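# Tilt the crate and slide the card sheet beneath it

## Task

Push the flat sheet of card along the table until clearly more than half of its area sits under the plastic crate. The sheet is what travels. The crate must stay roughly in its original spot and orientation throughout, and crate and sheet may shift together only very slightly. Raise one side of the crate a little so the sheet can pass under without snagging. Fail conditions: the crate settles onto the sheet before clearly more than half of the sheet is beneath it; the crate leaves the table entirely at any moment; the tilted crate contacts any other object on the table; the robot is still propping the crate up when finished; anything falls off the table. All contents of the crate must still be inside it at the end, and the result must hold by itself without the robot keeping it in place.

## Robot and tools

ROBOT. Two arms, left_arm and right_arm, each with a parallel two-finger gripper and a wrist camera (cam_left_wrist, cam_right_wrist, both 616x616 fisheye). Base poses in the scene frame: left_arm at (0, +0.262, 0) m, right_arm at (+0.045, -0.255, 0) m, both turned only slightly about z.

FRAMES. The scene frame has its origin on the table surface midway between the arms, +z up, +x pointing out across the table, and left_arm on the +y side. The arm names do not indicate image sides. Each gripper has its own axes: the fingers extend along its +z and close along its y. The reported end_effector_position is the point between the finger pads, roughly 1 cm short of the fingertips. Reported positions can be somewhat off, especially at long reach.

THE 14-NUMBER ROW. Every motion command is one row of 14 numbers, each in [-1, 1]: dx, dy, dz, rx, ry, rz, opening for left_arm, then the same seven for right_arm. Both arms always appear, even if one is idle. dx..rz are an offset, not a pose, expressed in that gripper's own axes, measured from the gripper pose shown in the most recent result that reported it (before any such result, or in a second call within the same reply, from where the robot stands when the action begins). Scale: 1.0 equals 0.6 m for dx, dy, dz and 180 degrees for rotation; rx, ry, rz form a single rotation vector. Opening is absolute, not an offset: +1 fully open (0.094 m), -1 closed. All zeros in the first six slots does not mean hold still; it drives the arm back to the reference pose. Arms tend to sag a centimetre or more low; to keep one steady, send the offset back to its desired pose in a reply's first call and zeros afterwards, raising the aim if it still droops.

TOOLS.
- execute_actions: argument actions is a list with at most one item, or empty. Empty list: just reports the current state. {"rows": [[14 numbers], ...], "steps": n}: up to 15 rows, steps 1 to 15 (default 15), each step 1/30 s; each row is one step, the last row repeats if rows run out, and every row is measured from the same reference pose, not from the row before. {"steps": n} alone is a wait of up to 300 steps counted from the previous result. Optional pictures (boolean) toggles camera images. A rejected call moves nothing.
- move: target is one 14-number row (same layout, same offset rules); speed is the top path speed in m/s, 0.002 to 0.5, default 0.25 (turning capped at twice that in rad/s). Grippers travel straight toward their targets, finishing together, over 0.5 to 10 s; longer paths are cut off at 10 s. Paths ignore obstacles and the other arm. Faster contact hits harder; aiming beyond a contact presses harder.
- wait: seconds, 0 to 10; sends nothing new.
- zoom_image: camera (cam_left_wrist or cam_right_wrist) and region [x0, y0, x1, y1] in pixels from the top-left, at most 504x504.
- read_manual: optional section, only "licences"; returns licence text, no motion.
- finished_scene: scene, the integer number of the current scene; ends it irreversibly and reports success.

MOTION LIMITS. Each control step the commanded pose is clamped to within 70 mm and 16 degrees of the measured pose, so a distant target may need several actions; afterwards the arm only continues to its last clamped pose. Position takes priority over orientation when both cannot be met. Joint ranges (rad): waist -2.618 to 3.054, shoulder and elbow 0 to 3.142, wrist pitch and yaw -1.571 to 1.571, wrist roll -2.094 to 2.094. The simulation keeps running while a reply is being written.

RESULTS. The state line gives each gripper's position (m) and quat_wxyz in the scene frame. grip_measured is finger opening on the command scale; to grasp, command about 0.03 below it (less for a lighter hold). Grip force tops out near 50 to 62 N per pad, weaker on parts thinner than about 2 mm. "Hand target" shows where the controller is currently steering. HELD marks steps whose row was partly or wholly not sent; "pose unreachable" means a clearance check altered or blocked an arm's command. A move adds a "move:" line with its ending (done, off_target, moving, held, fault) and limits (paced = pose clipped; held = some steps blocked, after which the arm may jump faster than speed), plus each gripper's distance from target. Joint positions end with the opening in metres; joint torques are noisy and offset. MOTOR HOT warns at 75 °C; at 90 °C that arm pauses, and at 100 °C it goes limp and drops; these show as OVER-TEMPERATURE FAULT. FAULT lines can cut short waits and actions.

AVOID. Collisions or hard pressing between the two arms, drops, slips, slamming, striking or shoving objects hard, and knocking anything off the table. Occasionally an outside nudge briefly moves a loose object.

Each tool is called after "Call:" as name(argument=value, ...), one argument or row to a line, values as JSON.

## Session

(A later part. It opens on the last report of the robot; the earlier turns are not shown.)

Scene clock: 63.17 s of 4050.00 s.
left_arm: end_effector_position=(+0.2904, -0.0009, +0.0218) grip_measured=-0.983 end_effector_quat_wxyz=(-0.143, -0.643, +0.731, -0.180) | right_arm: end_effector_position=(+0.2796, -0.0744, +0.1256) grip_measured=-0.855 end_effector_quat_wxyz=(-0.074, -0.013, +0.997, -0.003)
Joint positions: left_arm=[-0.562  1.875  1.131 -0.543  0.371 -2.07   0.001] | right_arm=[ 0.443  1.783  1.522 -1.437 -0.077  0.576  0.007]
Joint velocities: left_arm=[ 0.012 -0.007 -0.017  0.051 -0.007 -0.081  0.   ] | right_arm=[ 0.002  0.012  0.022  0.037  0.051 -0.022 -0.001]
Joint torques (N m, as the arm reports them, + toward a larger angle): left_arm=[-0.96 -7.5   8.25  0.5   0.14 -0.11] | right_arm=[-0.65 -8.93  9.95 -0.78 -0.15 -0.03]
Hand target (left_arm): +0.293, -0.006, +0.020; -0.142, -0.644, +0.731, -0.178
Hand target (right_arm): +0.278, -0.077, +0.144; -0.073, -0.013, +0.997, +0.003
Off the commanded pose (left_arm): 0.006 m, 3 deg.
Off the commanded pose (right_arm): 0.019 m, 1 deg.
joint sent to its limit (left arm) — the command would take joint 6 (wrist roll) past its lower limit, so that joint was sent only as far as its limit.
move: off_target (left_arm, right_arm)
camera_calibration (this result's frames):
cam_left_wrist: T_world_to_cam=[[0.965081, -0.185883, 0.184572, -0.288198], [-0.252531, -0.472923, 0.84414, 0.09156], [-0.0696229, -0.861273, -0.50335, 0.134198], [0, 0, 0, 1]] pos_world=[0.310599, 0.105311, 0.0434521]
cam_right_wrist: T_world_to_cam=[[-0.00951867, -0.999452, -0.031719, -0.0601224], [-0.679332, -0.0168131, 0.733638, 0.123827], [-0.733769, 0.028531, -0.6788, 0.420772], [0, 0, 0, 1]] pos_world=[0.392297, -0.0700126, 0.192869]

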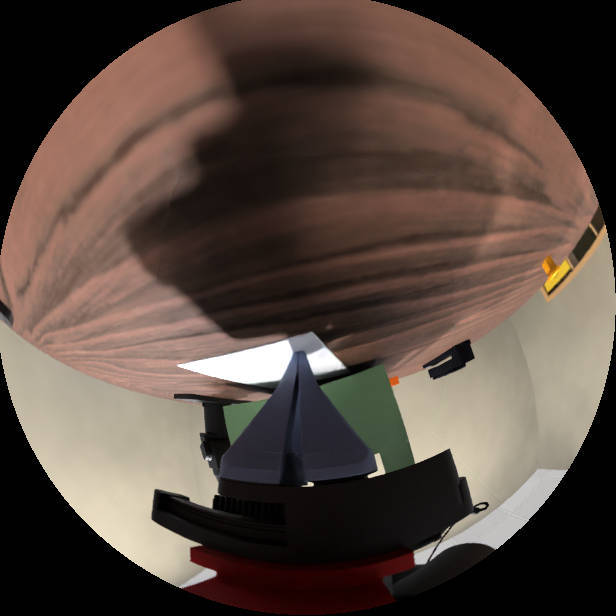

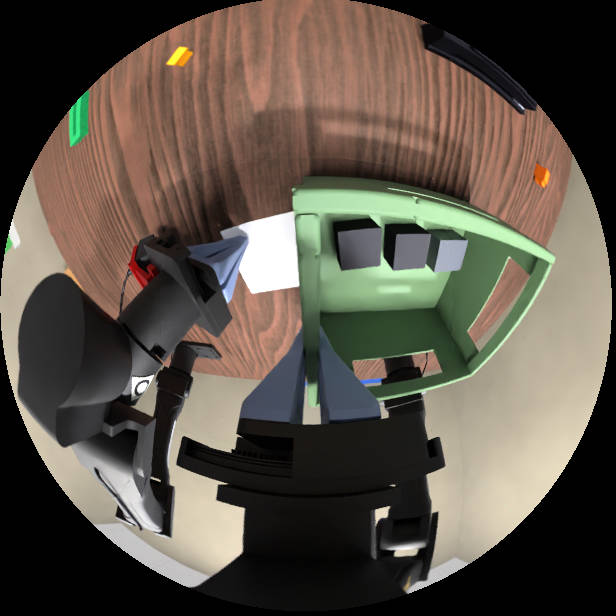

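Call:
move(
  target=[-0.008,0,0.022,0,0,0,-1,0,0,-0.03,0,0,0,-1],
  speed=0.03,
)

Call:
move(
  target=[0.047,0,0.032,0,0,0,-1,0,0,0,0,0,0,-1],
  speed=0.03,
)

Scene clock: 66.43 s of 4050.00 s.
left_arm: end_effector_position=(+0.2957, -0.0047, +0.0218) grip_measured=-0.983 end_effector_quat_wxyz=(-0.140, -0.640, +0.731, -0.192) | right_arm: end_effector_position=(+0.2820, -0.0728, +0.1245) grip_measured=-0.855 end_effector_quat_wxyz=(-0.079, -0.011, +0.997, -0.007)
Joint positions: left_arm=[-0.562  1.881  1.131 -0.511  0.373 -2.07   0.001] | right_arm=[ 0.443  1.807  1.546 -1.45  -0.076  0.579  0.007]
Joint velocities: left_arm=[-0.027 -0.007 -0.007  0.037  0.037 -0.022  0.   ] | right_arm=[-0.012  0.007 -0.017 -0.022  0.022  0.022  0.   ]
Joint torques (N m, as the arm reports them, + toward a larger angle): left_arm=[-0.24 -7.35  4.88  0.71  0.18 -0.02] | right_arm=[-0.25 -9.13  9.85 -0.71 -0.08 -0.09]
Hand target (left_arm): +0.291, -0.002, +0.008; -0.143, -0.643, +0.731, -0.180
Hand target (right_arm): +0.282, -0.075, +0.143; -0.073, -0.013, +0.997, -0.003
Off the commanded pose (left_arm): 0.015 m, 1 deg.
Off the commanded pose (right_arm): 0.019 m, 1 deg.
move: off_target (left_arm, right_arm)
camera_calibration (this result's frames):
cam_left_wrist: T_world_to_cam=[[0.961062, -0.183079, 0.206983, -0.293356], [-0.269806, -0.459856, 0.846012, 0.0962874], [-0.0597046, -0.868916, -0.491346, 0.128006], [0, 0, 0, 1]] pos_world=[0.315555, 0.101798, 0.0421549]
cam_right_wrist: T_world_to_cam=[[-0.0127769, -0.999649, -0.0232123, -0.0586904], [-0.671471, -0.0086236, 0.74098, 0.123747], [-0.74092, 0.0250538, -0.671125, 0.422586], [0, 0, 0, 1]] pos_world=[0.395446, -0.06819, 0.190552]

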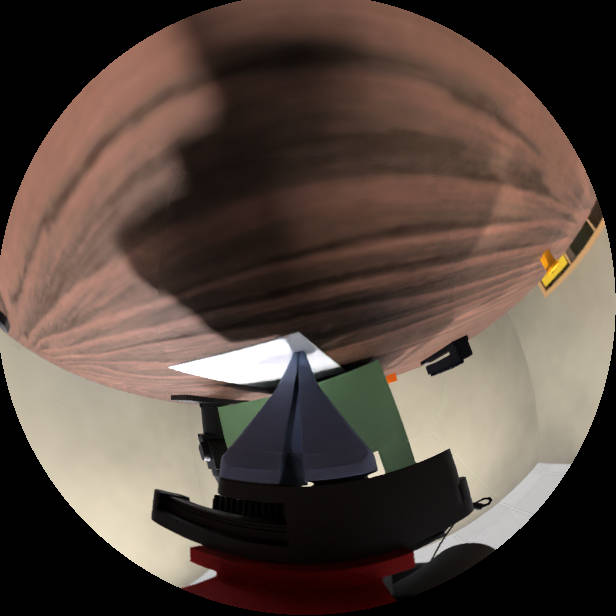

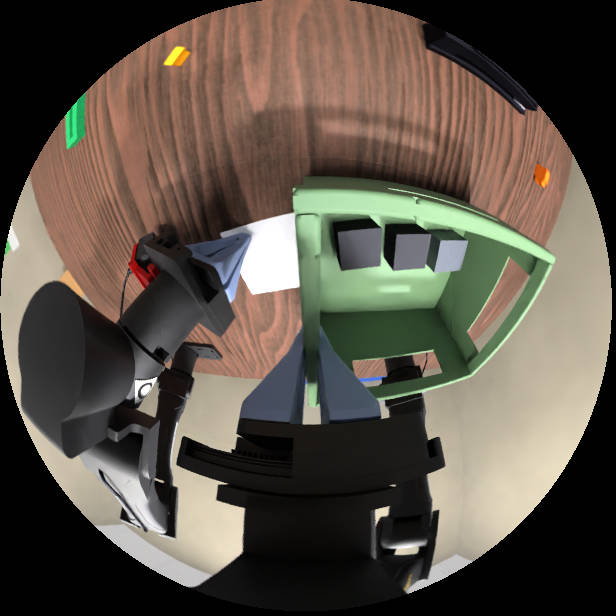

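Scene clock: 67.83 s of 4050.00 s.
left_arm: end_effector_position=(+0.2956, -0.0327, +0.0225) grip_measured=-0.983 end_effector_quat_wxyz=(-0.143, -0.616, +0.749, -0.198) | right_arm: end_effector_position=(+0.2838, -0.0695, +0.1200) grip_measured=-0.855 end_effector_quat_wxyz=(-0.081, -0.006, +0.997, -0.003)
Joint positions: left_arm=[-0.619  1.932  1.198 -0.505  0.373 -2.071  0.001] | right_arm=[ 0.443  1.818  1.541 -1.432 -0.086  0.589  0.007]
Joint velocities: left_arm=[-0.007  0.002  0.012 -0.022 -0.037 -0.051  0.   ] | right_arm=[ 0.012  0.007 -0.002 -0.051 -0.022 -0.022  0.   ]
Joint torques (N m, as the arm reports them, + toward a larger angle): left_arm=[-1.17 -7.7   8.16  0.51  0.24 -0.1 ] | right_arm=[ 0.09 -8.8   5.96 -0.25  0.   -0.08]
Hand target (left_arm): +0.293, -0.038, +0.017; -0.149, -0.617, +0.749, -0.189
Hand target (right_arm): +0.282, -0.073, +0.124; -0.079, -0.011, +0.997, -0.007
Off the commanded pose (left_arm): 0.008 m, 3 deg.
Off the commanded pose (right_arm): 0.006 m, 1 deg.
joint sent to its limit (left arm) — the command would take joint 6 (wrist roll) past its lower limit, so that joint was sent only as far as its limit.
move: off_target (left_arm)
camera_calibration (this result's frames):
cam_left_wrist: T_world_to_cam=[[0.945309, -0.235057, 0.226142, -0.295936], [-0.310139, -0.433002, 0.846359, 0.0955611], [-0.101023, -0.870206, -0.482221, 0.115997], [0, 0, 0, 1]] pos_world=[0.321107, 0.0727572, 0.0419806]
cam_right_wrist: T_world_to_cam=[[-0.0239621, -0.999237, -0.0308527, -0.0513211], [-0.669275, -0.00689104, 0.742983, 0.127595], [-0.742628, 0.0384524, -0.668599, 0.421948], [0, 0, 0, 1]] pos_world=[0.397516, -0.0666275, 0.18573]

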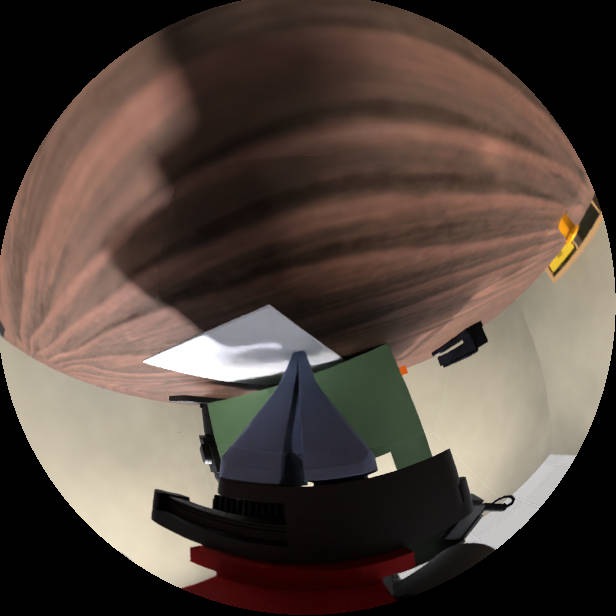

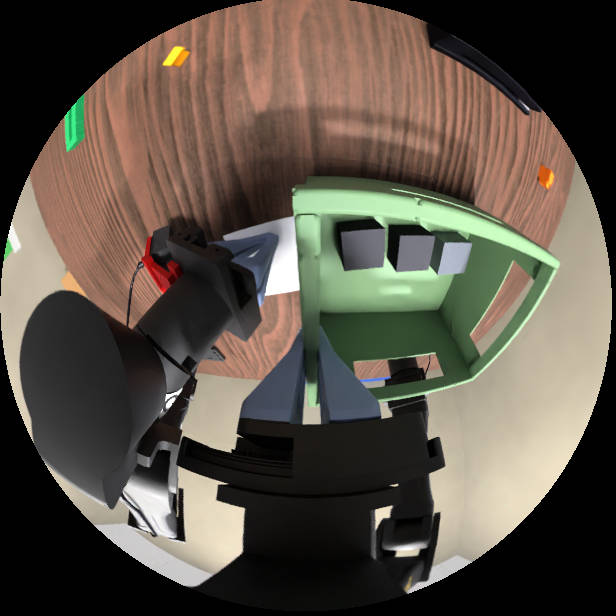

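Call:
move(
  target=[-0.125,0,-0.065,0,0,0,-1,0,0,-0.04,0,0,0,-1],
  speed=0.06,
)

Call:
move(
  target=[-0.01,0,0.03,0,0,0,-1,0,0,-0.03,0,0,0,-1],
  speed=0.04,
)

Scene clock: 71.70 s of 4050.00 s.
left_arm: end_effector_position=(+0.3185, +0.0468, +0.0220) grip_measured=-0.983 end_effector_quat_wxyz=(-0.131, -0.618, +0.747, -0.206) | right_arm: end_effector_position=(+0.2871, -0.0697, +0.1228) grip_measured=-0.855 end_effector_quat_wxyz=(-0.086, -0.002, +0.996, -0.015)
Joint positions: left_arm=[-0.395  1.865  1.109 -0.548  0.421 -1.847  0.001] | right_arm=[ 0.443  1.849  1.589 -1.47  -0.074  0.596  0.007]
Joint velocities: left_arm=[ 0.002  0.007 -0.002  0.022  0.037  0.037  0.   ] | right_arm=[ 0.002 -0.017 -0.012 -0.066 -0.022 -0.051  0.   ]
Joint torques (N m, as the arm reports them, + toward a larger angle): left_arm=[  0.55 -10.28   5.1    0.21   0.31   0.09] | right_arm=[-0.37 -9.76 10.16 -0.74 -0.18 -0.12]
Hand target (left_arm): +0.309, +0.051, +0.024; -0.140, -0.617, +0.749, -0.199
Hand target (right_arm): +0.287, -0.070, +0.143; -0.080, -0.006, +0.997, -0.003
Off the commanded pose (left_arm): 0.010 m, 2 deg.
Off the commanded pose (right_arm): 0.021 m, 2 deg.
move: off_target (right_arm)
camera_calibration (this result's frames):
cam_left_wrist: T_world_to_cam=[[0.941762, -0.223718, 0.251067, -0.298778], [-0.327349, -0.438972, 0.836747, 0.143483], [-0.0769842, -0.870204, -0.486641, 0.179646], [0, 0, 0, 1]] pos_world=[0.342177, 0.152472, 0.0423774]
cam_right_wrist: T_world_to_cam=[[-0.0295736, -0.999537, -0.00712759, -0.0527551], [-0.660765, 0.0141988, 0.750459, 0.125848], [-0.75001, 0.0269035, -0.660879, 0.426614], [0, 0, 0, 1]] pos_world=[0.401561, -0.0659949, 0.18712]

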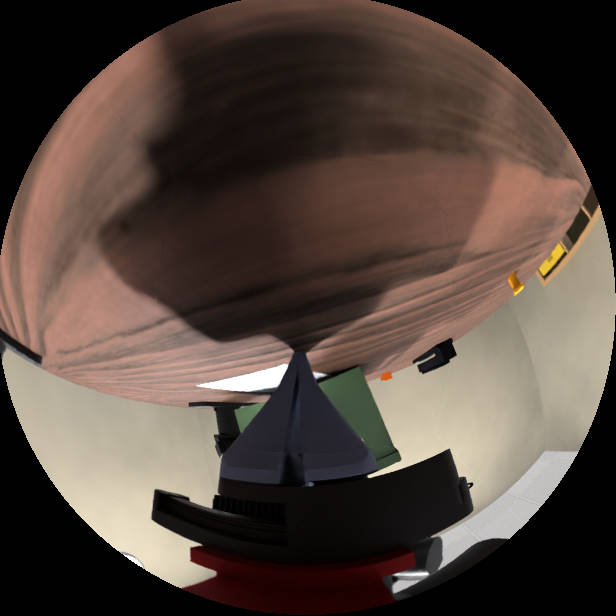

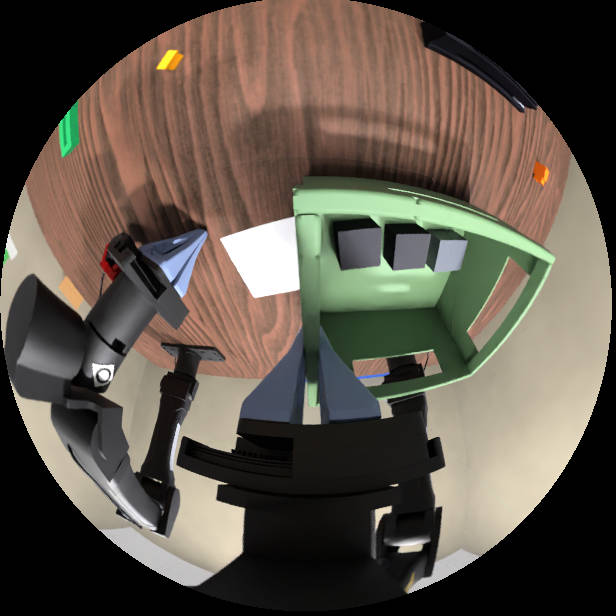

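Scene clock: 72.50 s of 4050.00 s.
left_arm: end_effector_position=(+0.3280, +0.0403, +0.0218) grip_measured=-0.983 end_effector_quat_wxyz=(-0.127, -0.611, +0.747, -0.228) | right_arm: end_effector_position=(+0.2894, -0.0683, +0.1216) grip_measured=-0.855 end_effector_quat_wxyz=(-0.093, +0.001, +0.995, -0.020)
Joint positions: left_arm=[-0.395  1.879  1.109 -0.49   0.434 -1.846  0.001] | right_arm=[ 0.443  1.875  1.616 -1.487 -0.073  0.603  0.007]
Joint velocities: left_arm=[ 0.012  0.002 -0.002  0.022  0.007  0.022  0.   ] | right_arm=[-0.017  0.002 -0.002 -0.007 -0.007  0.125 -0.001]
Joint torques (N m, as the arm reports them, + toward a larger angle): left_arm=[-0.48 -6.77  4.74  0.61  0.1  -0.05] | right_arm=[-0.2  -9.63  9.95 -0.77 -0.07 -0.09]
Hand target (left_arm): +0.320, +0.044, +0.004; -0.131, -0.618, +0.747, -0.206
Hand target (right_arm): +0.290, -0.070, +0.140; -0.086, -0.002, +0.996, -0.014
Off the commanded pose (left_arm): 0.020 m, 3 deg.
Off the commanded pose (right_arm): 0.019 m, 1 deg.
move: off_target (left_arm, right_arm)
camera_calibration (this result's frames):
cam_left_wrist: T_world_to_cam=[[0.931163, -0.21968, 0.290991, -0.3067], [-0.358981, -0.412776, 0.837107, 0.153202], [-0.0637814, -0.883944, -0.463223, 0.170332], [0, 0, 0, 1]] pos_world=[0.351448, 0.146426, 0.039902]
cam_right_wrist: T_world_to_cam=[[-0.0358374, -0.999348, 0.00441795, -0.0508796], [-0.650961, 0.0266978, 0.758641, 0.125257], [-0.758264, 0.0243118, -0.651494, 0.428523], [0, 0, 0, 1]] pos_world=[0.404648, -0.0646087, 0.18438]

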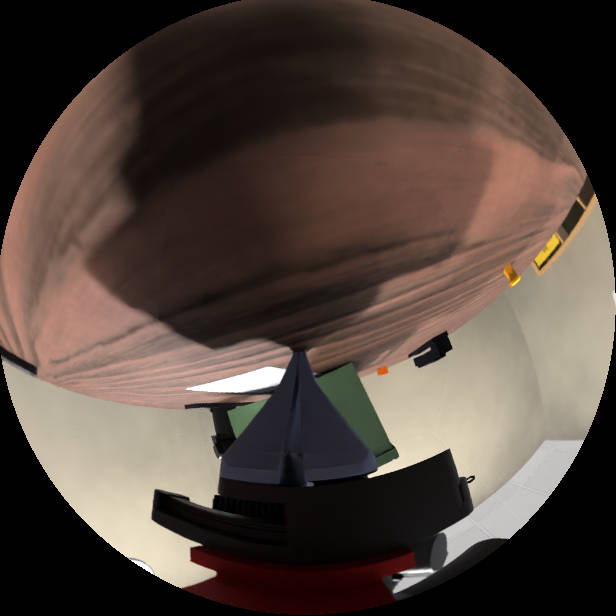

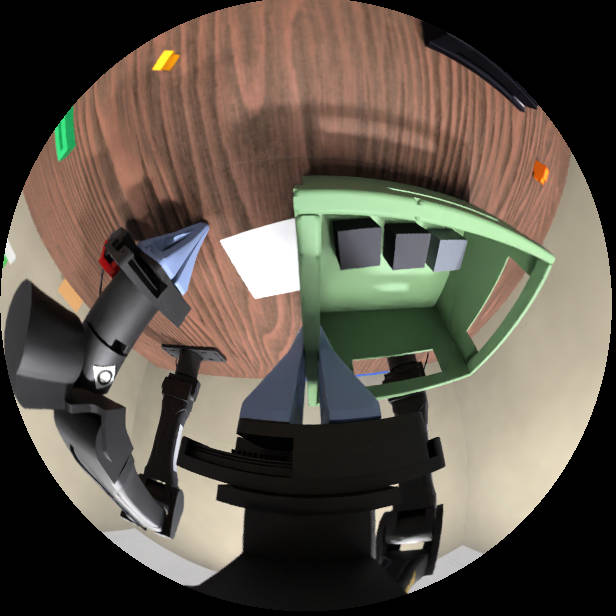

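Call:
move(
  target=[0,0.06,0.01,0,0,0,-1,0.015,-0.005,-0.035,0,-0.02,0,-1],
  speed=0.04,
)

Scene clock: 77.53 s of 4050.00 s.
left_arm: end_effector_position=(+0.3098, +0.0367, +0.0215) grip_measured=-0.983 end_effector_quat_wxyz=(-0.120, -0.602, +0.747, -0.255) | right_arm: end_effector_position=(+0.2914, -0.0681, +0.1228) grip_measured=-0.854 end_effector_quat_wxyz=(-0.082, +0.012, +0.996, -0.023)
Joint positions: left_arm=[-0.422  1.797  0.972 -0.366  0.437 -1.875  0.001] | right_arm=[ 0.449  1.867  1.614 -1.477 -0.058  0.632  0.007]
Joint velocities: left_arm=[-0.017 -0.007 -0.007 -0.037 -0.081 -0.081 -0.   ] | right_arm=[-0.002 -0.012  0.002  0.022  0.037  0.007  0.   ]
Joint torques (N m, as the arm reports them, + toward a larger angle): left_arm=[-1.09 -8.45  3.9   0.42  0.1  -0.09] | right_arm=[  1.16 -13.     6.09  -0.48   0.09  -0.01]
Hand target (left_arm): +0.294, +0.042, +0.011; -0.128, -0.611, +0.747, -0.228
Hand target (right_arm): +0.285, -0.071, +0.143; -0.061, +0.001, +0.998, -0.020
Off the commanded pose (left_arm): 0.021 m, 3 deg.
Off the commanded pose (right_arm): 0.022 m, 3 deg.
After step 90, 0.83 s passed at rest.
move: off_target (left_arm, right_arm)
camera_calibration (this result's frames):
cam_left_wrist: T_world_to_cam=[[0.915482, -0.212033, 0.341959, -0.286965], [-0.39978, -0.383249, 0.832644, 0.157031], [-0.0454926, -0.898979, -0.435623, 0.160194], [0, 0, 0, 1]] pos_world=[0.332777, 0.143347, 0.0371631]
cam_right_wrist: T_world_to_cam=[[-0.0569432, -0.998303, 0.0122149, -0.0453336], [-0.667382, 0.0471613, 0.743221, 0.133761], [-0.742535, 0.0341694, -0.668935, 0.429108], [0, 0, 0, 1]] pos_world=[0.405316, -0.0662273, 0.188185]

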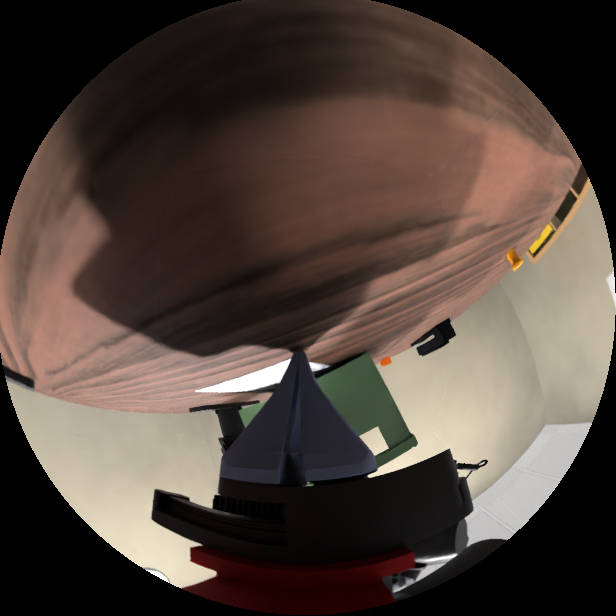

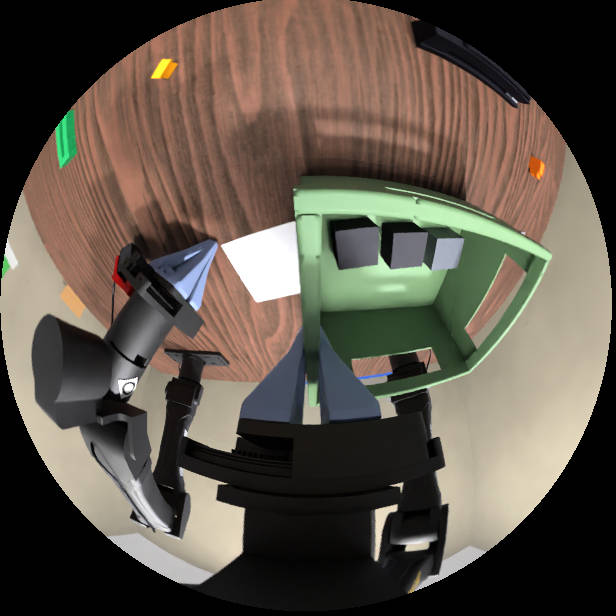

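Call:
move(
  target=[0.073,0.015,0.062,0,0,0,-1,0,0,-0.025,0,0,0,-1],
  speed=0.03,
)

Scene clock: 82.63 s of 4050.00 s.
left_arm: end_effector_position=(+0.2995, -0.0196, +0.0225) grip_measured=-0.983 end_effector_quat_wxyz=(-0.123, -0.593, +0.746, -0.279) | right_arm: end_effector_position=(+0.2927, -0.0660, +0.1201) grip_measured=-0.854 end_effector_quat_wxyz=(-0.089, +0.016, +0.996, -0.025)
Joint positions: left_arm=[-0.578  1.83   0.981 -0.232  0.396 -2.033  0.001] | right_arm=[ 0.449  1.889  1.63  -1.485 -0.063  0.639  0.007]
Joint velocities: left_arm=[-0.017 -0.012 -0.002  0.066  0.037 -0.007 -0.001] | right_arm=[-0.007 -0.022  0.007  0.022 -0.007  0.051 -0.   ]
Joint torques (N m, as the arm reports them, + toward a larger angle): left_arm=[-1.2  -6.17  7.48  0.63  0.   -0.09] | right_arm=[-0.1  -9.56  9.53 -0.74 -0.03 -0.09]
Hand target (left_arm): +0.295, -0.018, +0.009; -0.122, -0.602, +0.747, -0.255
Hand target (right_arm): +0.294, -0.068, +0.137; -0.081, +0.012, +0.996, -0.023
Off the commanded pose (left_arm): 0.014 m, 3 deg.
Off the commanded pose (right_arm): 0.018 m, 1 deg.
move: off_target (left_arm, right_arm)
camera_calibration (this result's frames):
cam_left_wrist: T_world_to_cam=[[0.903433, -0.203795, 0.377196, -0.286774], [-0.42682, -0.344582, 0.836115, 0.139311], [-0.0404208, -0.916368, -0.398291, 0.106858], [0, 0, 0, 1]] pos_world=[0.322861, 0.087482, 0.0342505]
cam_right_wrist: T_world_to_cam=[[-0.0644328, -0.997772, 0.0172787, -0.0415268], [-0.656628, 0.0554284, 0.752175, 0.132768], [-0.751458, 0.0371191, -0.658736, 0.42973], [0, 0, 0, 1]] pos_world=[0.407427, -0.0647446, 0.183932]

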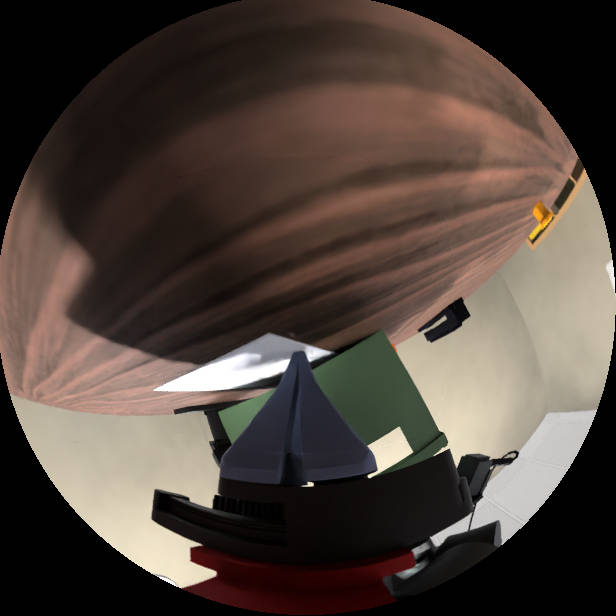

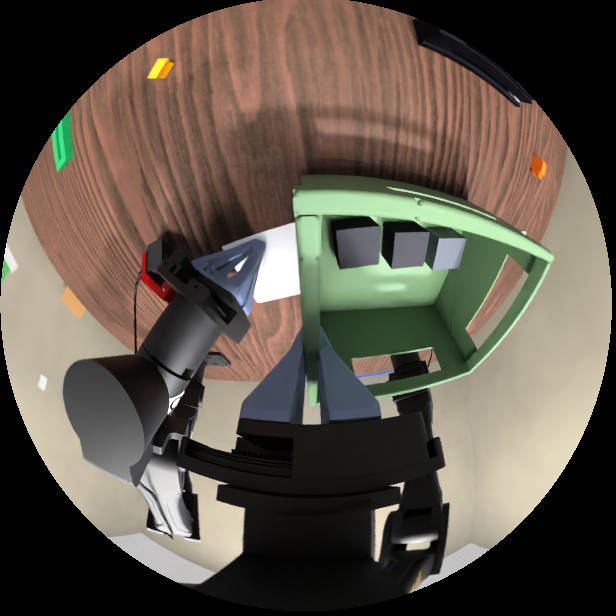

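Call:
move(
  target=[-0.085,0,-0.075,0,0,0,-1,0,0,-0.035,0,0,0,-1],
  speed=0.08,
)

Call:
move(
  target=[0,0.02,0,0,-0.11,0,0.3,0,0,-0.03,0,0,0,-1],
  speed=0.08,
)

Scene clock: 89.27 s of 4050.00 s.
left_arm: end_effector_position=(+0.3154, +0.0432, +0.0337) grip_measured=-0.983 end_effector_quat_wxyz=(-0.112, -0.594, +0.743, -0.287) | right_arm: end_effector_position=(+0.2961, -0.0638, +0.1212) grip_measured=-0.854 end_effector_quat_wxyz=(-0.094, +0.019, +0.995, -0.030)
Joint positions: left_arm=[-0.389  1.747  0.933 -0.32   0.464 -1.854  0.001] | right_arm=[ 0.449  1.92   1.673 -1.512 -0.062  0.645  0.007]
Joint velocities: left_arm=[ 0.002 -0.002  0.012  0.037 -0.022 -0.007 -0.001] | right_arm=[-0.017  0.007 -0.002  0.095  0.007  0.007 -0.   ]
Joint torques (N m, as the arm reports them, + toward a larger angle): left_arm=[ 0.57 -9.23  5.27  0.48  0.35  0.12] | right_arm=[ -0.24 -10.04   9.89  -0.82  -0.06  -0.1 ]
Hand target (left_arm): +0.306, +0.047, +0.034; -0.121, -0.593, +0.746, -0.280
Hand target (right_arm): +0.296, -0.065, +0.140; -0.088, +0.016, +0.996, -0.025
Off the commanded pose (left_arm): 0.010 m, 2 deg.
Off the commanded pose (right_arm): 0.020 m, 1 deg.
After step 90, 2.30 s passed at rest.
move: off_target (right_arm)
camera_calibration (this result's frames):
cam_left_wrist: T_world_to_cam=[[0.89628, -0.191798, 0.399869, -0.291665], [-0.443117, -0.350421, 0.825138, 0.1642], [-0.0181375, -0.916743, -0.399065, 0.162481], [0, 0, 0, 1]] pos_world=[0.337121, 0.150552, 0.0459802]
cam_right_wrist: T_world_to_cam=[[-0.0695649, -0.997163, 0.0287687, -0.0389593], [-0.647577, 0.0670756, 0.759042, 0.131379], [-0.758818, 0.0341728, -0.650405, 0.433936], [0, 0, 0, 1]] pos_world=[0.411646, -0.0624898, 0.183633]

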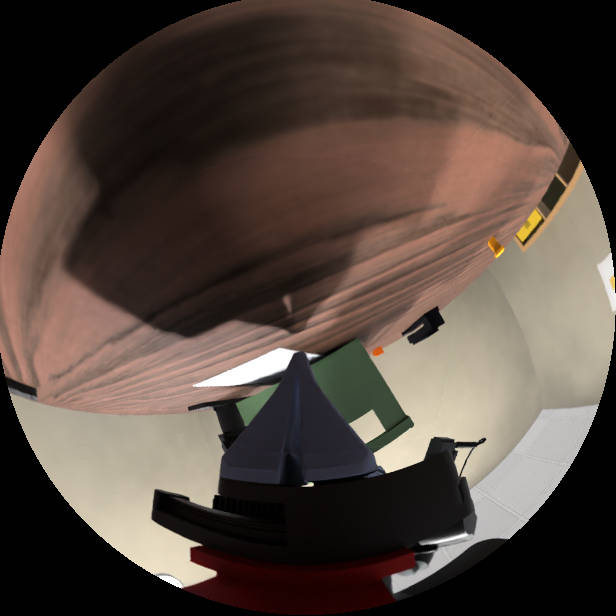

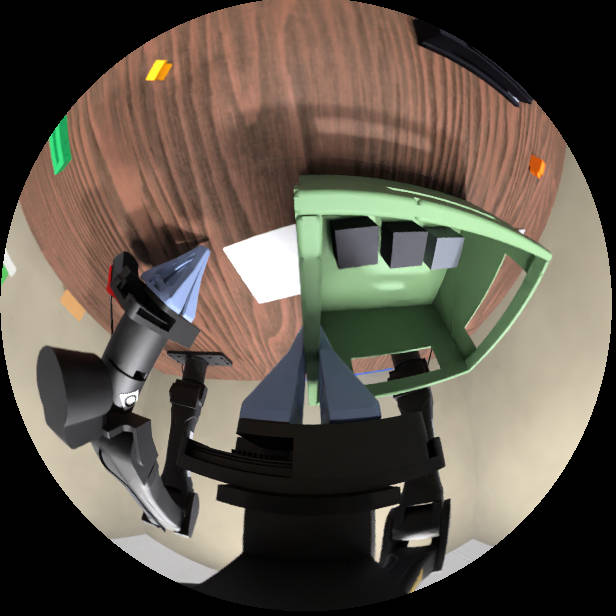

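Scene clock: 91.80 s of 4050.00 s.
left_arm: end_effector_position=(+0.3049, +0.0415, +0.0285) grip_measured=+0.298 end_effector_quat_wxyz=(+0.007, -0.631, +0.751, -0.194) | right_arm: end_effector_position=(+0.2975, -0.0628, +0.1212) grip_measured=-0.853 end_effector_quat_wxyz=(-0.098, +0.023, +0.994, -0.033)
Joint positions: left_arm=[-0.573  1.732  0.994 -0.454  0.096 -1.999  0.061] | right_arm=[ 0.449  1.936  1.693 -1.525 -0.063  0.652  0.007]
Joint velocities: left_arm=[-0.012  0.012  0.007 -0.007 -0.037 -0.007  0.001] | right_arm=[-0.007 -0.012  0.002 -0.051 -0.037 -0.007  0.   ]
Joint torques (N m, as the arm reports them, + toward a larger angle): left_arm=[-0.79 -7.49  8.52  0.32 -0.13 -0.07] | right_arm=[ -0.25 -10.14   9.55  -0.71  -0.08  -0.1 ]
Hand target (left_arm): +0.304, +0.044, +0.029; +0.013, -0.635, +0.751, -0.179
Hand target (right_arm): +0.299, -0.063, +0.138; -0.088, +0.019, +0.996, -0.026
Off the commanded pose (left_arm): 0.004 m, 2 deg.
Off the commanded pose (right_arm): 0.018 m, 1 deg.
joint sent to its limit (right arm) — the command would take joint 4 (wrist pitch) past its lower limit, so that joint was sent only as far as its limit.
move: off_target (right_arm)
camera_calibration (this result's frames):
cam_left_wrist: T_world_to_cam=[[0.8976, -0.223472, 0.379966, -0.278969], [-0.432658, -0.611636, 0.662351, 0.175464], [0.0843844, -0.758922, -0.645691, 0.127924], [0, 0, 0, 1]] pos_world=[0.315524, 0.142062, 0.0723795]
cam_right_wrist: T_world_to_cam=[[-0.0761184, -0.996473, 0.0353202, -0.036614], [-0.641772, 0.0760722, 0.763114, 0.130519], [-0.763109, 0.0354195, -0.645298, 0.435709], [0, 0, 0, 1]] pos_world=[0.41347, -0.0618463, 0.182855]

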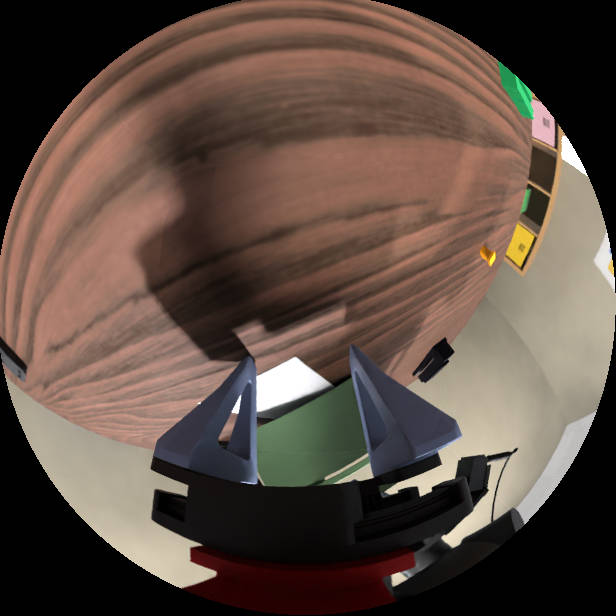

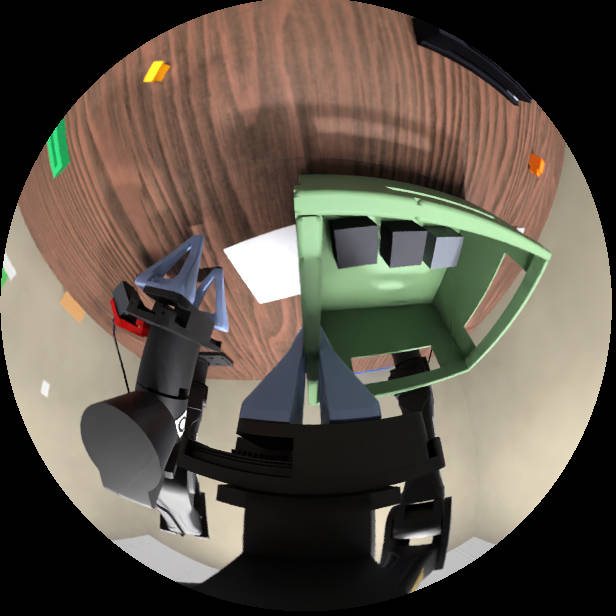

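Call:
zoom_image(
  camera="cam_right_wrist",
  region=[420,130,600,310],
)

Region (420, 130, 600, 310) of cam_right_wrist's 616x616 image, scaled by 2.800, with more detail than that image has.

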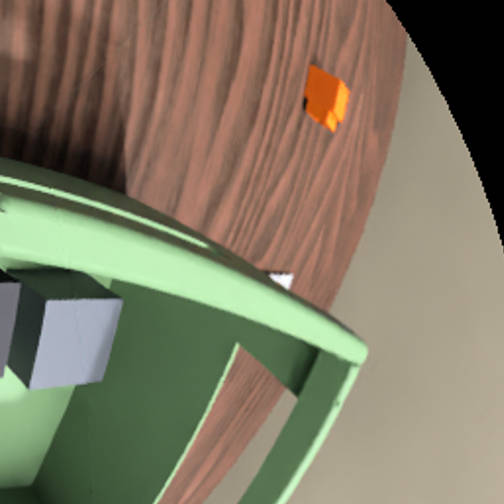

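Call:
move(
  target=[0,0.02,0,-0.097,0,0,0.3,0.03,-0.008,-0.03,0,0,0,-1],
  speed=0.04,
)

Scene clock: 100.60 s of 4050.00 s.
left_arm: end_effector_position=(+0.2927, +0.0415, +0.0232) grip_measured=+0.298 end_effector_quat_wxyz=(-0.084, -0.627, +0.770, -0.086) | right_arm: end_effector_position=(+0.2975, -0.0618, +0.1208) grip_measured=-0.853 end_effector_quat_wxyz=(-0.093, +0.028, +0.995, -0.029)
Joint positions: left_arm=[-0.533  1.907  1.252 -0.808  0.216 -1.922  0.061] | right_arm=[ 0.45   1.927  1.68  -1.51  -0.065  0.665  0.007]
Joint velocities: left_arm=[ 0.007 -0.002  0.002 -0.022 -0.022  0.007  0.   ] | right_arm=[ 0.032  0.002 -0.002 -0.037  0.022  0.022  0.   ]
Joint torques (N m, as the arm reports them, + toward a larger angle): left_arm=[ 0.84 -8.31  8.57 -0.08  0.17  0.09] | right_arm=[  1.19 -13.09   6.11  -0.84  -0.08   0.05]
Hand target (left_arm): +0.294, +0.043, +0.025; -0.090, -0.626, +0.770, -0.080
Hand target (right_arm): +0.284, -0.066, +0.141; -0.092, +0.023, +0.995, -0.028
Off the commanded pose (left_arm): 0.002 m, 1 deg.
Off the commanded pose (right_arm): 0.026 m, 1 deg.
joint sent to its limit (right arm) — the command would take joint 4 (wrist pitch) past its lower limit, so that joint was sent only as far as its limit.
After step 90, 1.73 s passed at rest.
move: off_target (right_arm)
camera_calibration (this result's frames):
cam_left_wrist: T_world_to_cam=[[0.948164, -0.296667, 0.113901, -0.271643], [-0.283331, -0.626895, 0.725759, 0.129193], [-0.143905, -0.72041, -0.678454, 0.191516], [0, 0, 0, 1]] pos_world=[0.321727, 0.138373, 0.0671118]
cam_right_wrist: T_world_to_cam=[[-0.0879259, -0.99572, 0.0284826, -0.0311955], [-0.648211, 0.0789039, 0.757362, 0.133572], [-0.756368, 0.048129, -0.652374, 0.435036], [0, 0, 0, 1]] pos_world=[0.412887, -0.0625392, 0.183532]

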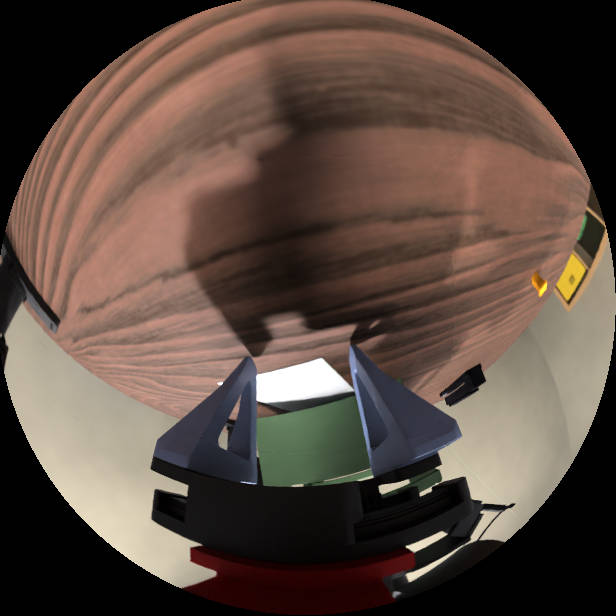

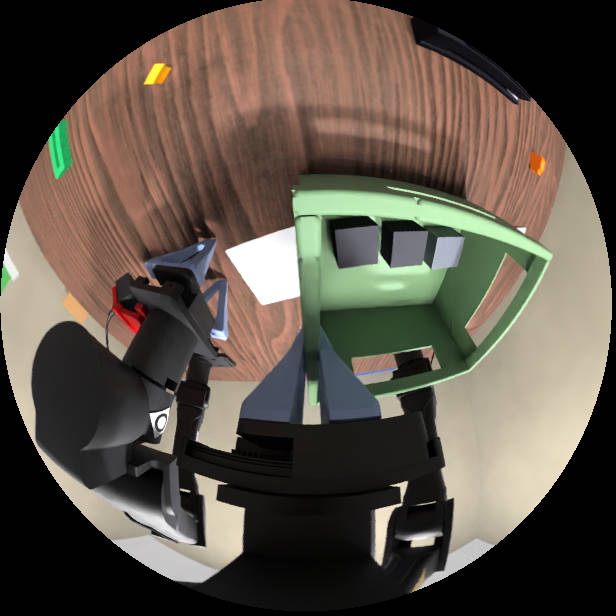

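Call:
move(
  target=[0,0.025,0.017,0,0,0,0.3,0.02,-0.006,-0.032,0,0,0,-1],
  speed=0.04,
)

Call:
move(
  target=[0.085,-0.017,0.033,0,0,0,0.3,0.01,0,-0.03,0,0,0,-1],
  speed=0.03,
)

Scene clock: 105.63 s of 4050.00 s.
left_arm: end_effector_position=(+0.2868, +0.0411, +0.0193) grip_measured=+0.298 end_effector_quat_wxyz=(-0.082, -0.626, +0.770, -0.095) | right_arm: end_effector_position=(+0.2979, -0.0613, +0.1202) grip_measured=-0.853 end_effector_quat_wxyz=(-0.093, +0.030, +0.995, -0.029)
Joint positions: left_arm=[-0.542  1.882  1.198 -0.759  0.217 -1.931  0.061] | right_arm=[ 0.45   1.928  1.68  -1.508 -0.065  0.669  0.007]
Joint velocities: left_arm=[-0.027 -0.017  0.012  0.066 -0.022 -0.022 -0.002] | right_arm=[-0.007 -0.002 -0.002 -0.022 -0.066 -0.081  0.   ]
Joint torques (N m, as the arm reports them, + toward a larger angle): left_arm=[-1.16 -9.18  3.95  0.3   0.1  -0.11] | right_arm=[  0.74 -11.87   7.93  -0.88  -0.08   0.09]
Hand target (left_arm): +0.278, +0.042, +0.013; -0.084, -0.627, +0.770, -0.086
Hand target (right_arm): +0.289, -0.064, +0.141; -0.090, +0.028, +0.995, -0.026
Off the commanded pose (left_arm): 0.011 m, 1 deg.
Off the commanded pose (right_arm): 0.024 m, 0 deg.
joint sent to its limit (right arm) — the command would take joint 4 (wrist pitch) past its lower limit, so that joint was sent only as far as its limit.
After step 90, 1.23 s passed at rest.
move: off_target (left_arm, right_arm)
camera_calibration (this result's frames):
cam_left_wrist: T_world_to_cam=[[0.946428, -0.295335, 0.130581, -0.265595], [-0.293663, -0.619002, 0.728422, 0.132635], [-0.134299, -0.727746, -0.67257, 0.185181], [0, 0, 0, 1]] pos_world=[0.315186, 0.138427, 0.062614]
cam_right_wrist: T_world_to_cam=[[-0.0921748, -0.995344, 0.0281804, -0.0293878], [-0.648181, 0.0814611, 0.757116, 0.134381], [-0.755887, 0.051521, -0.652672, 0.435044], [0, 0, 0, 1]] pos_world=[0.413238, -0.0626117, 0.183027]

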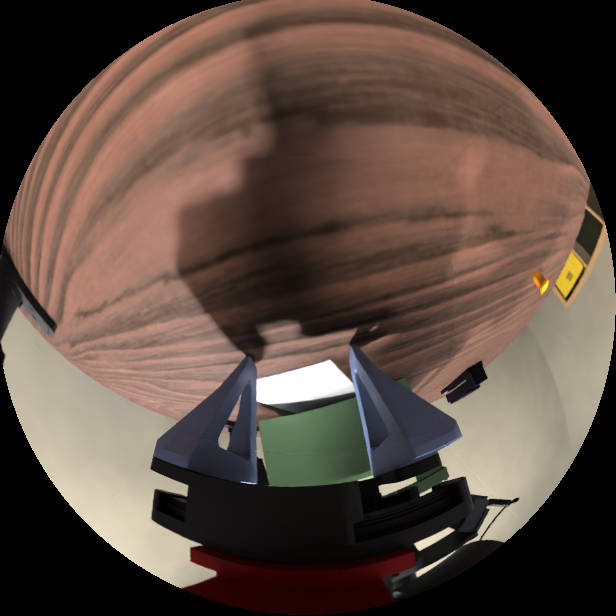

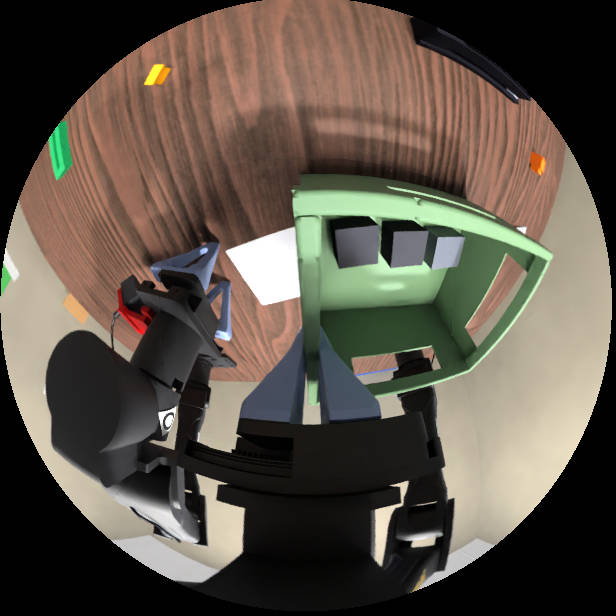

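Scene clock: 107.73 s of 4050.00 s.
left_arm: end_effector_position=(+0.2896, +0.0063, +0.0197) grip_measured=+0.298 end_effector_quat_wxyz=(-0.089, -0.641, +0.757, -0.093) | right_arm: end_effector_position=(+0.2960, -0.0646, +0.1221) grip_measured=-0.852 end_effector_quat_wxyz=(-0.096, +0.028, +0.994, -0.037)
Joint positions: left_arm=[-0.615  1.956  1.301 -0.775  0.217 -2.046  0.061] | right_arm=[ 0.45   1.928  1.686 -1.527 -0.056  0.665  0.007]
Joint velocities: left_arm=[-0.002 -0.002 -0.012  0.037  0.022 -0.022  0.001] | right_arm=[-0.012 -0.007 -0.012 -0.051  0.007 -0.022 -0.001]
Joint torques (N m, as the arm reports them, + toward a larger angle): left_arm=[-5.02 -7.02  8.52  0.46  0.   -0.12] | right_arm=[ 0.55 -9.82  9.59 -0.61 -0.17  0.14]
Hand target (left_arm): +0.286, -0.013, +0.013; -0.084, -0.625, +0.770, -0.095
Hand target (right_arm): +0.295, -0.060, +0.138; -0.090, +0.030, +0.995, -0.026
Off the commanded pose (left_arm): 0.022 m, 2 deg.
Off the commanded pose (right_arm): 0.017 m, 1 deg.
joint sent to its limit (right arm) — the command would take joint 4 (wrist pitch) past its lower limit, so that joint was sent only as far as its limit.
move: off_target (left_arm, right_arm)
camera_calibration (this result's frames):
cam_left_wrist: T_world_to_cam=[[0.959165, -0.25853, 0.114738, -0.282158], [-0.256585, -0.624598, 0.737592, 0.10076], [-0.119025, -0.736912, -0.665427, 0.155993], [0, 0, 0, 1]] pos_world=[0.315056, 0.104941, 0.0618567]
cam_right_wrist: T_world_to_cam=[[-0.0864831, -0.995305, 0.0434531, -0.0364681], [-0.643654, 0.0891128, 0.760111, 0.130766], [-0.760414, 0.0377679, -0.648339, 0.434967], [0, 0, 0, 1]] pos_world=[0.41177, -0.0643777, 0.184194]

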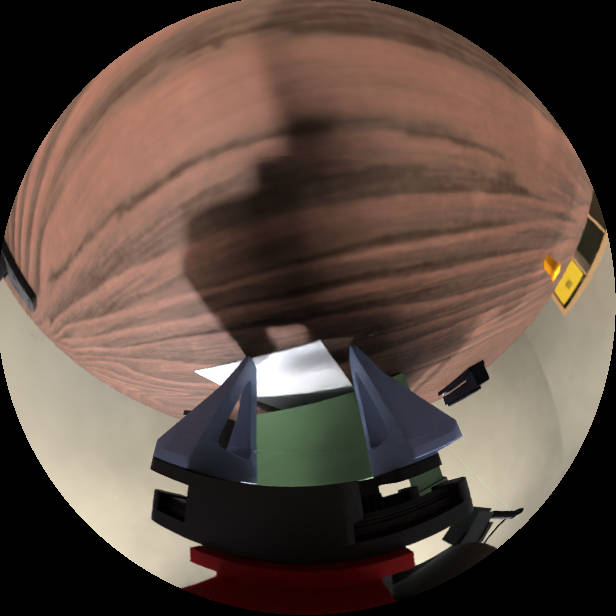

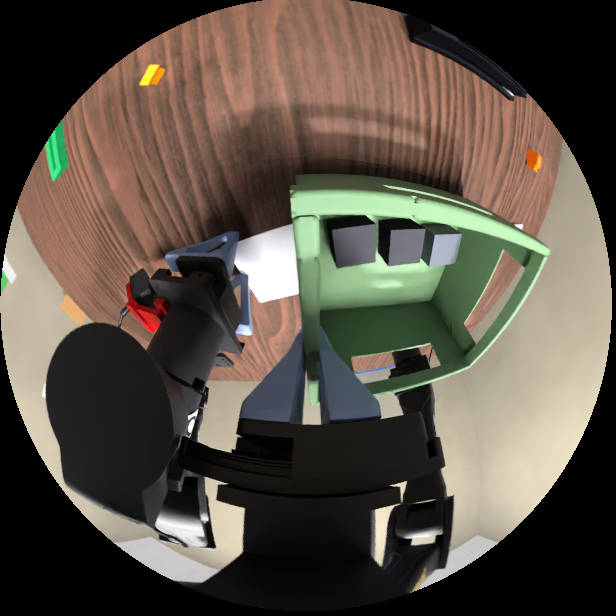

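Call:
move(
  target=[-0.085,0.045,-0.04,0,0.04,0,0.25,0.01,0,-0.03,0,0,0,-1],
  speed=0.06,
)

Scene clock: 116.10 s of 4050.00 s.
left_arm: end_effector_position=(+0.2729, +0.0643, +0.0281) grip_measured=+0.252 end_effector_quat_wxyz=(-0.131, -0.638, +0.749, -0.126) | right_arm: end_effector_position=(+0.2974, -0.0630, +0.1202) grip_measured=-0.852 end_effector_quat_wxyz=(-0.096, +0.030, +0.994, -0.035)
Joint positions: left_arm=[-0.44   1.78   1.077 -0.737  0.342 -1.885  0.059] | right_arm=[ 0.45   1.933  1.686 -1.519 -0.06   0.669  0.007]
Joint velocities: left_arm=[ 0.007 -0.012  0.022 -0.066  0.037  0.066  0.001] | right_arm=[-0.022 -0.002  0.012  0.007 -0.007  0.007 -0.   ]
Joint torques (N m, as the arm reports them, + toward a larger angle): left_arm=[ 0.6  -9.38  5.    0.3   0.27  0.1 ] | right_arm=[  0.49 -11.25   8.57  -0.75  -0.07   0.06]
Hand target (left_arm): +0.271, +0.065, +0.031; -0.133, -0.633, +0.750, -0.134
Hand target (right_arm): +0.294, -0.063, +0.140; -0.087, +0.029, +0.995, -0.029
Off the commanded pose (left_arm): 0.002 m, 1 deg.
Off the commanded pose (right_arm): 0.021 m, 0 deg.
joint sent to its limit (right arm) — the command would take joint 4 (wrist pitch) past its lower limit, so that joint was sent only as far as its limit.
After step 90, 3.87 s passed at rest.
move: off_target (right_arm)
camera_calibration (this result's frames):
cam_left_wrist: T_world_to_cam=[[0.962958, -0.242033, 0.118878, -0.254343], [-0.23614, -0.544063, 0.805129, 0.11389], [-0.130191, -0.803378, -0.581064, 0.207241], [0, 0, 0, 1]] pos_world=[0.298796, 0.166897, 0.0589596]
cam_right_wrist: T_world_to_cam=[[-0.0909092, -0.995073, 0.0395556, -0.0328777], [-0.643853, 0.0890312, 0.759952, 0.133092], [-0.759729, 0.0436186, -0.648775, 0.434925], [0, 0, 0, 1]] pos_world=[0.413128, -0.0635358, 0.182326]

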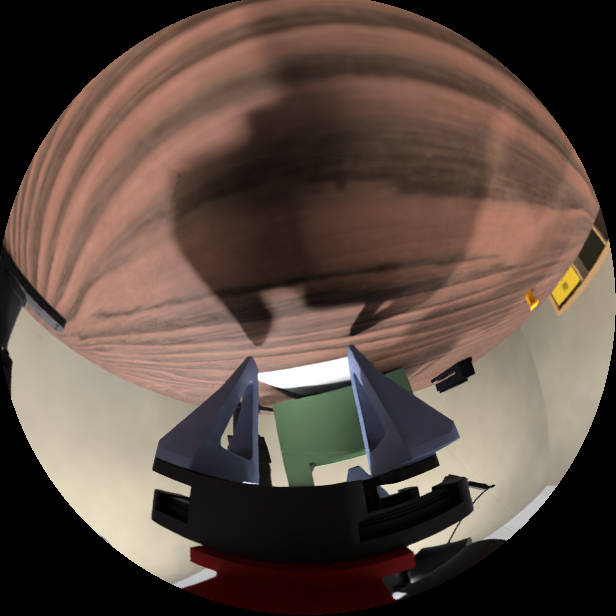

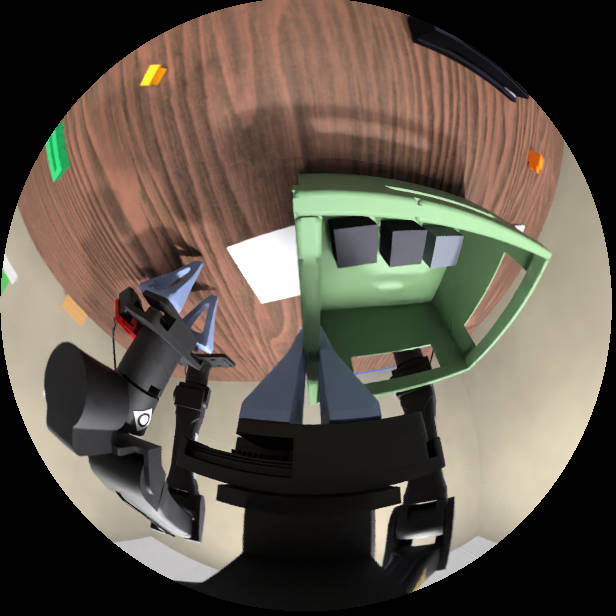

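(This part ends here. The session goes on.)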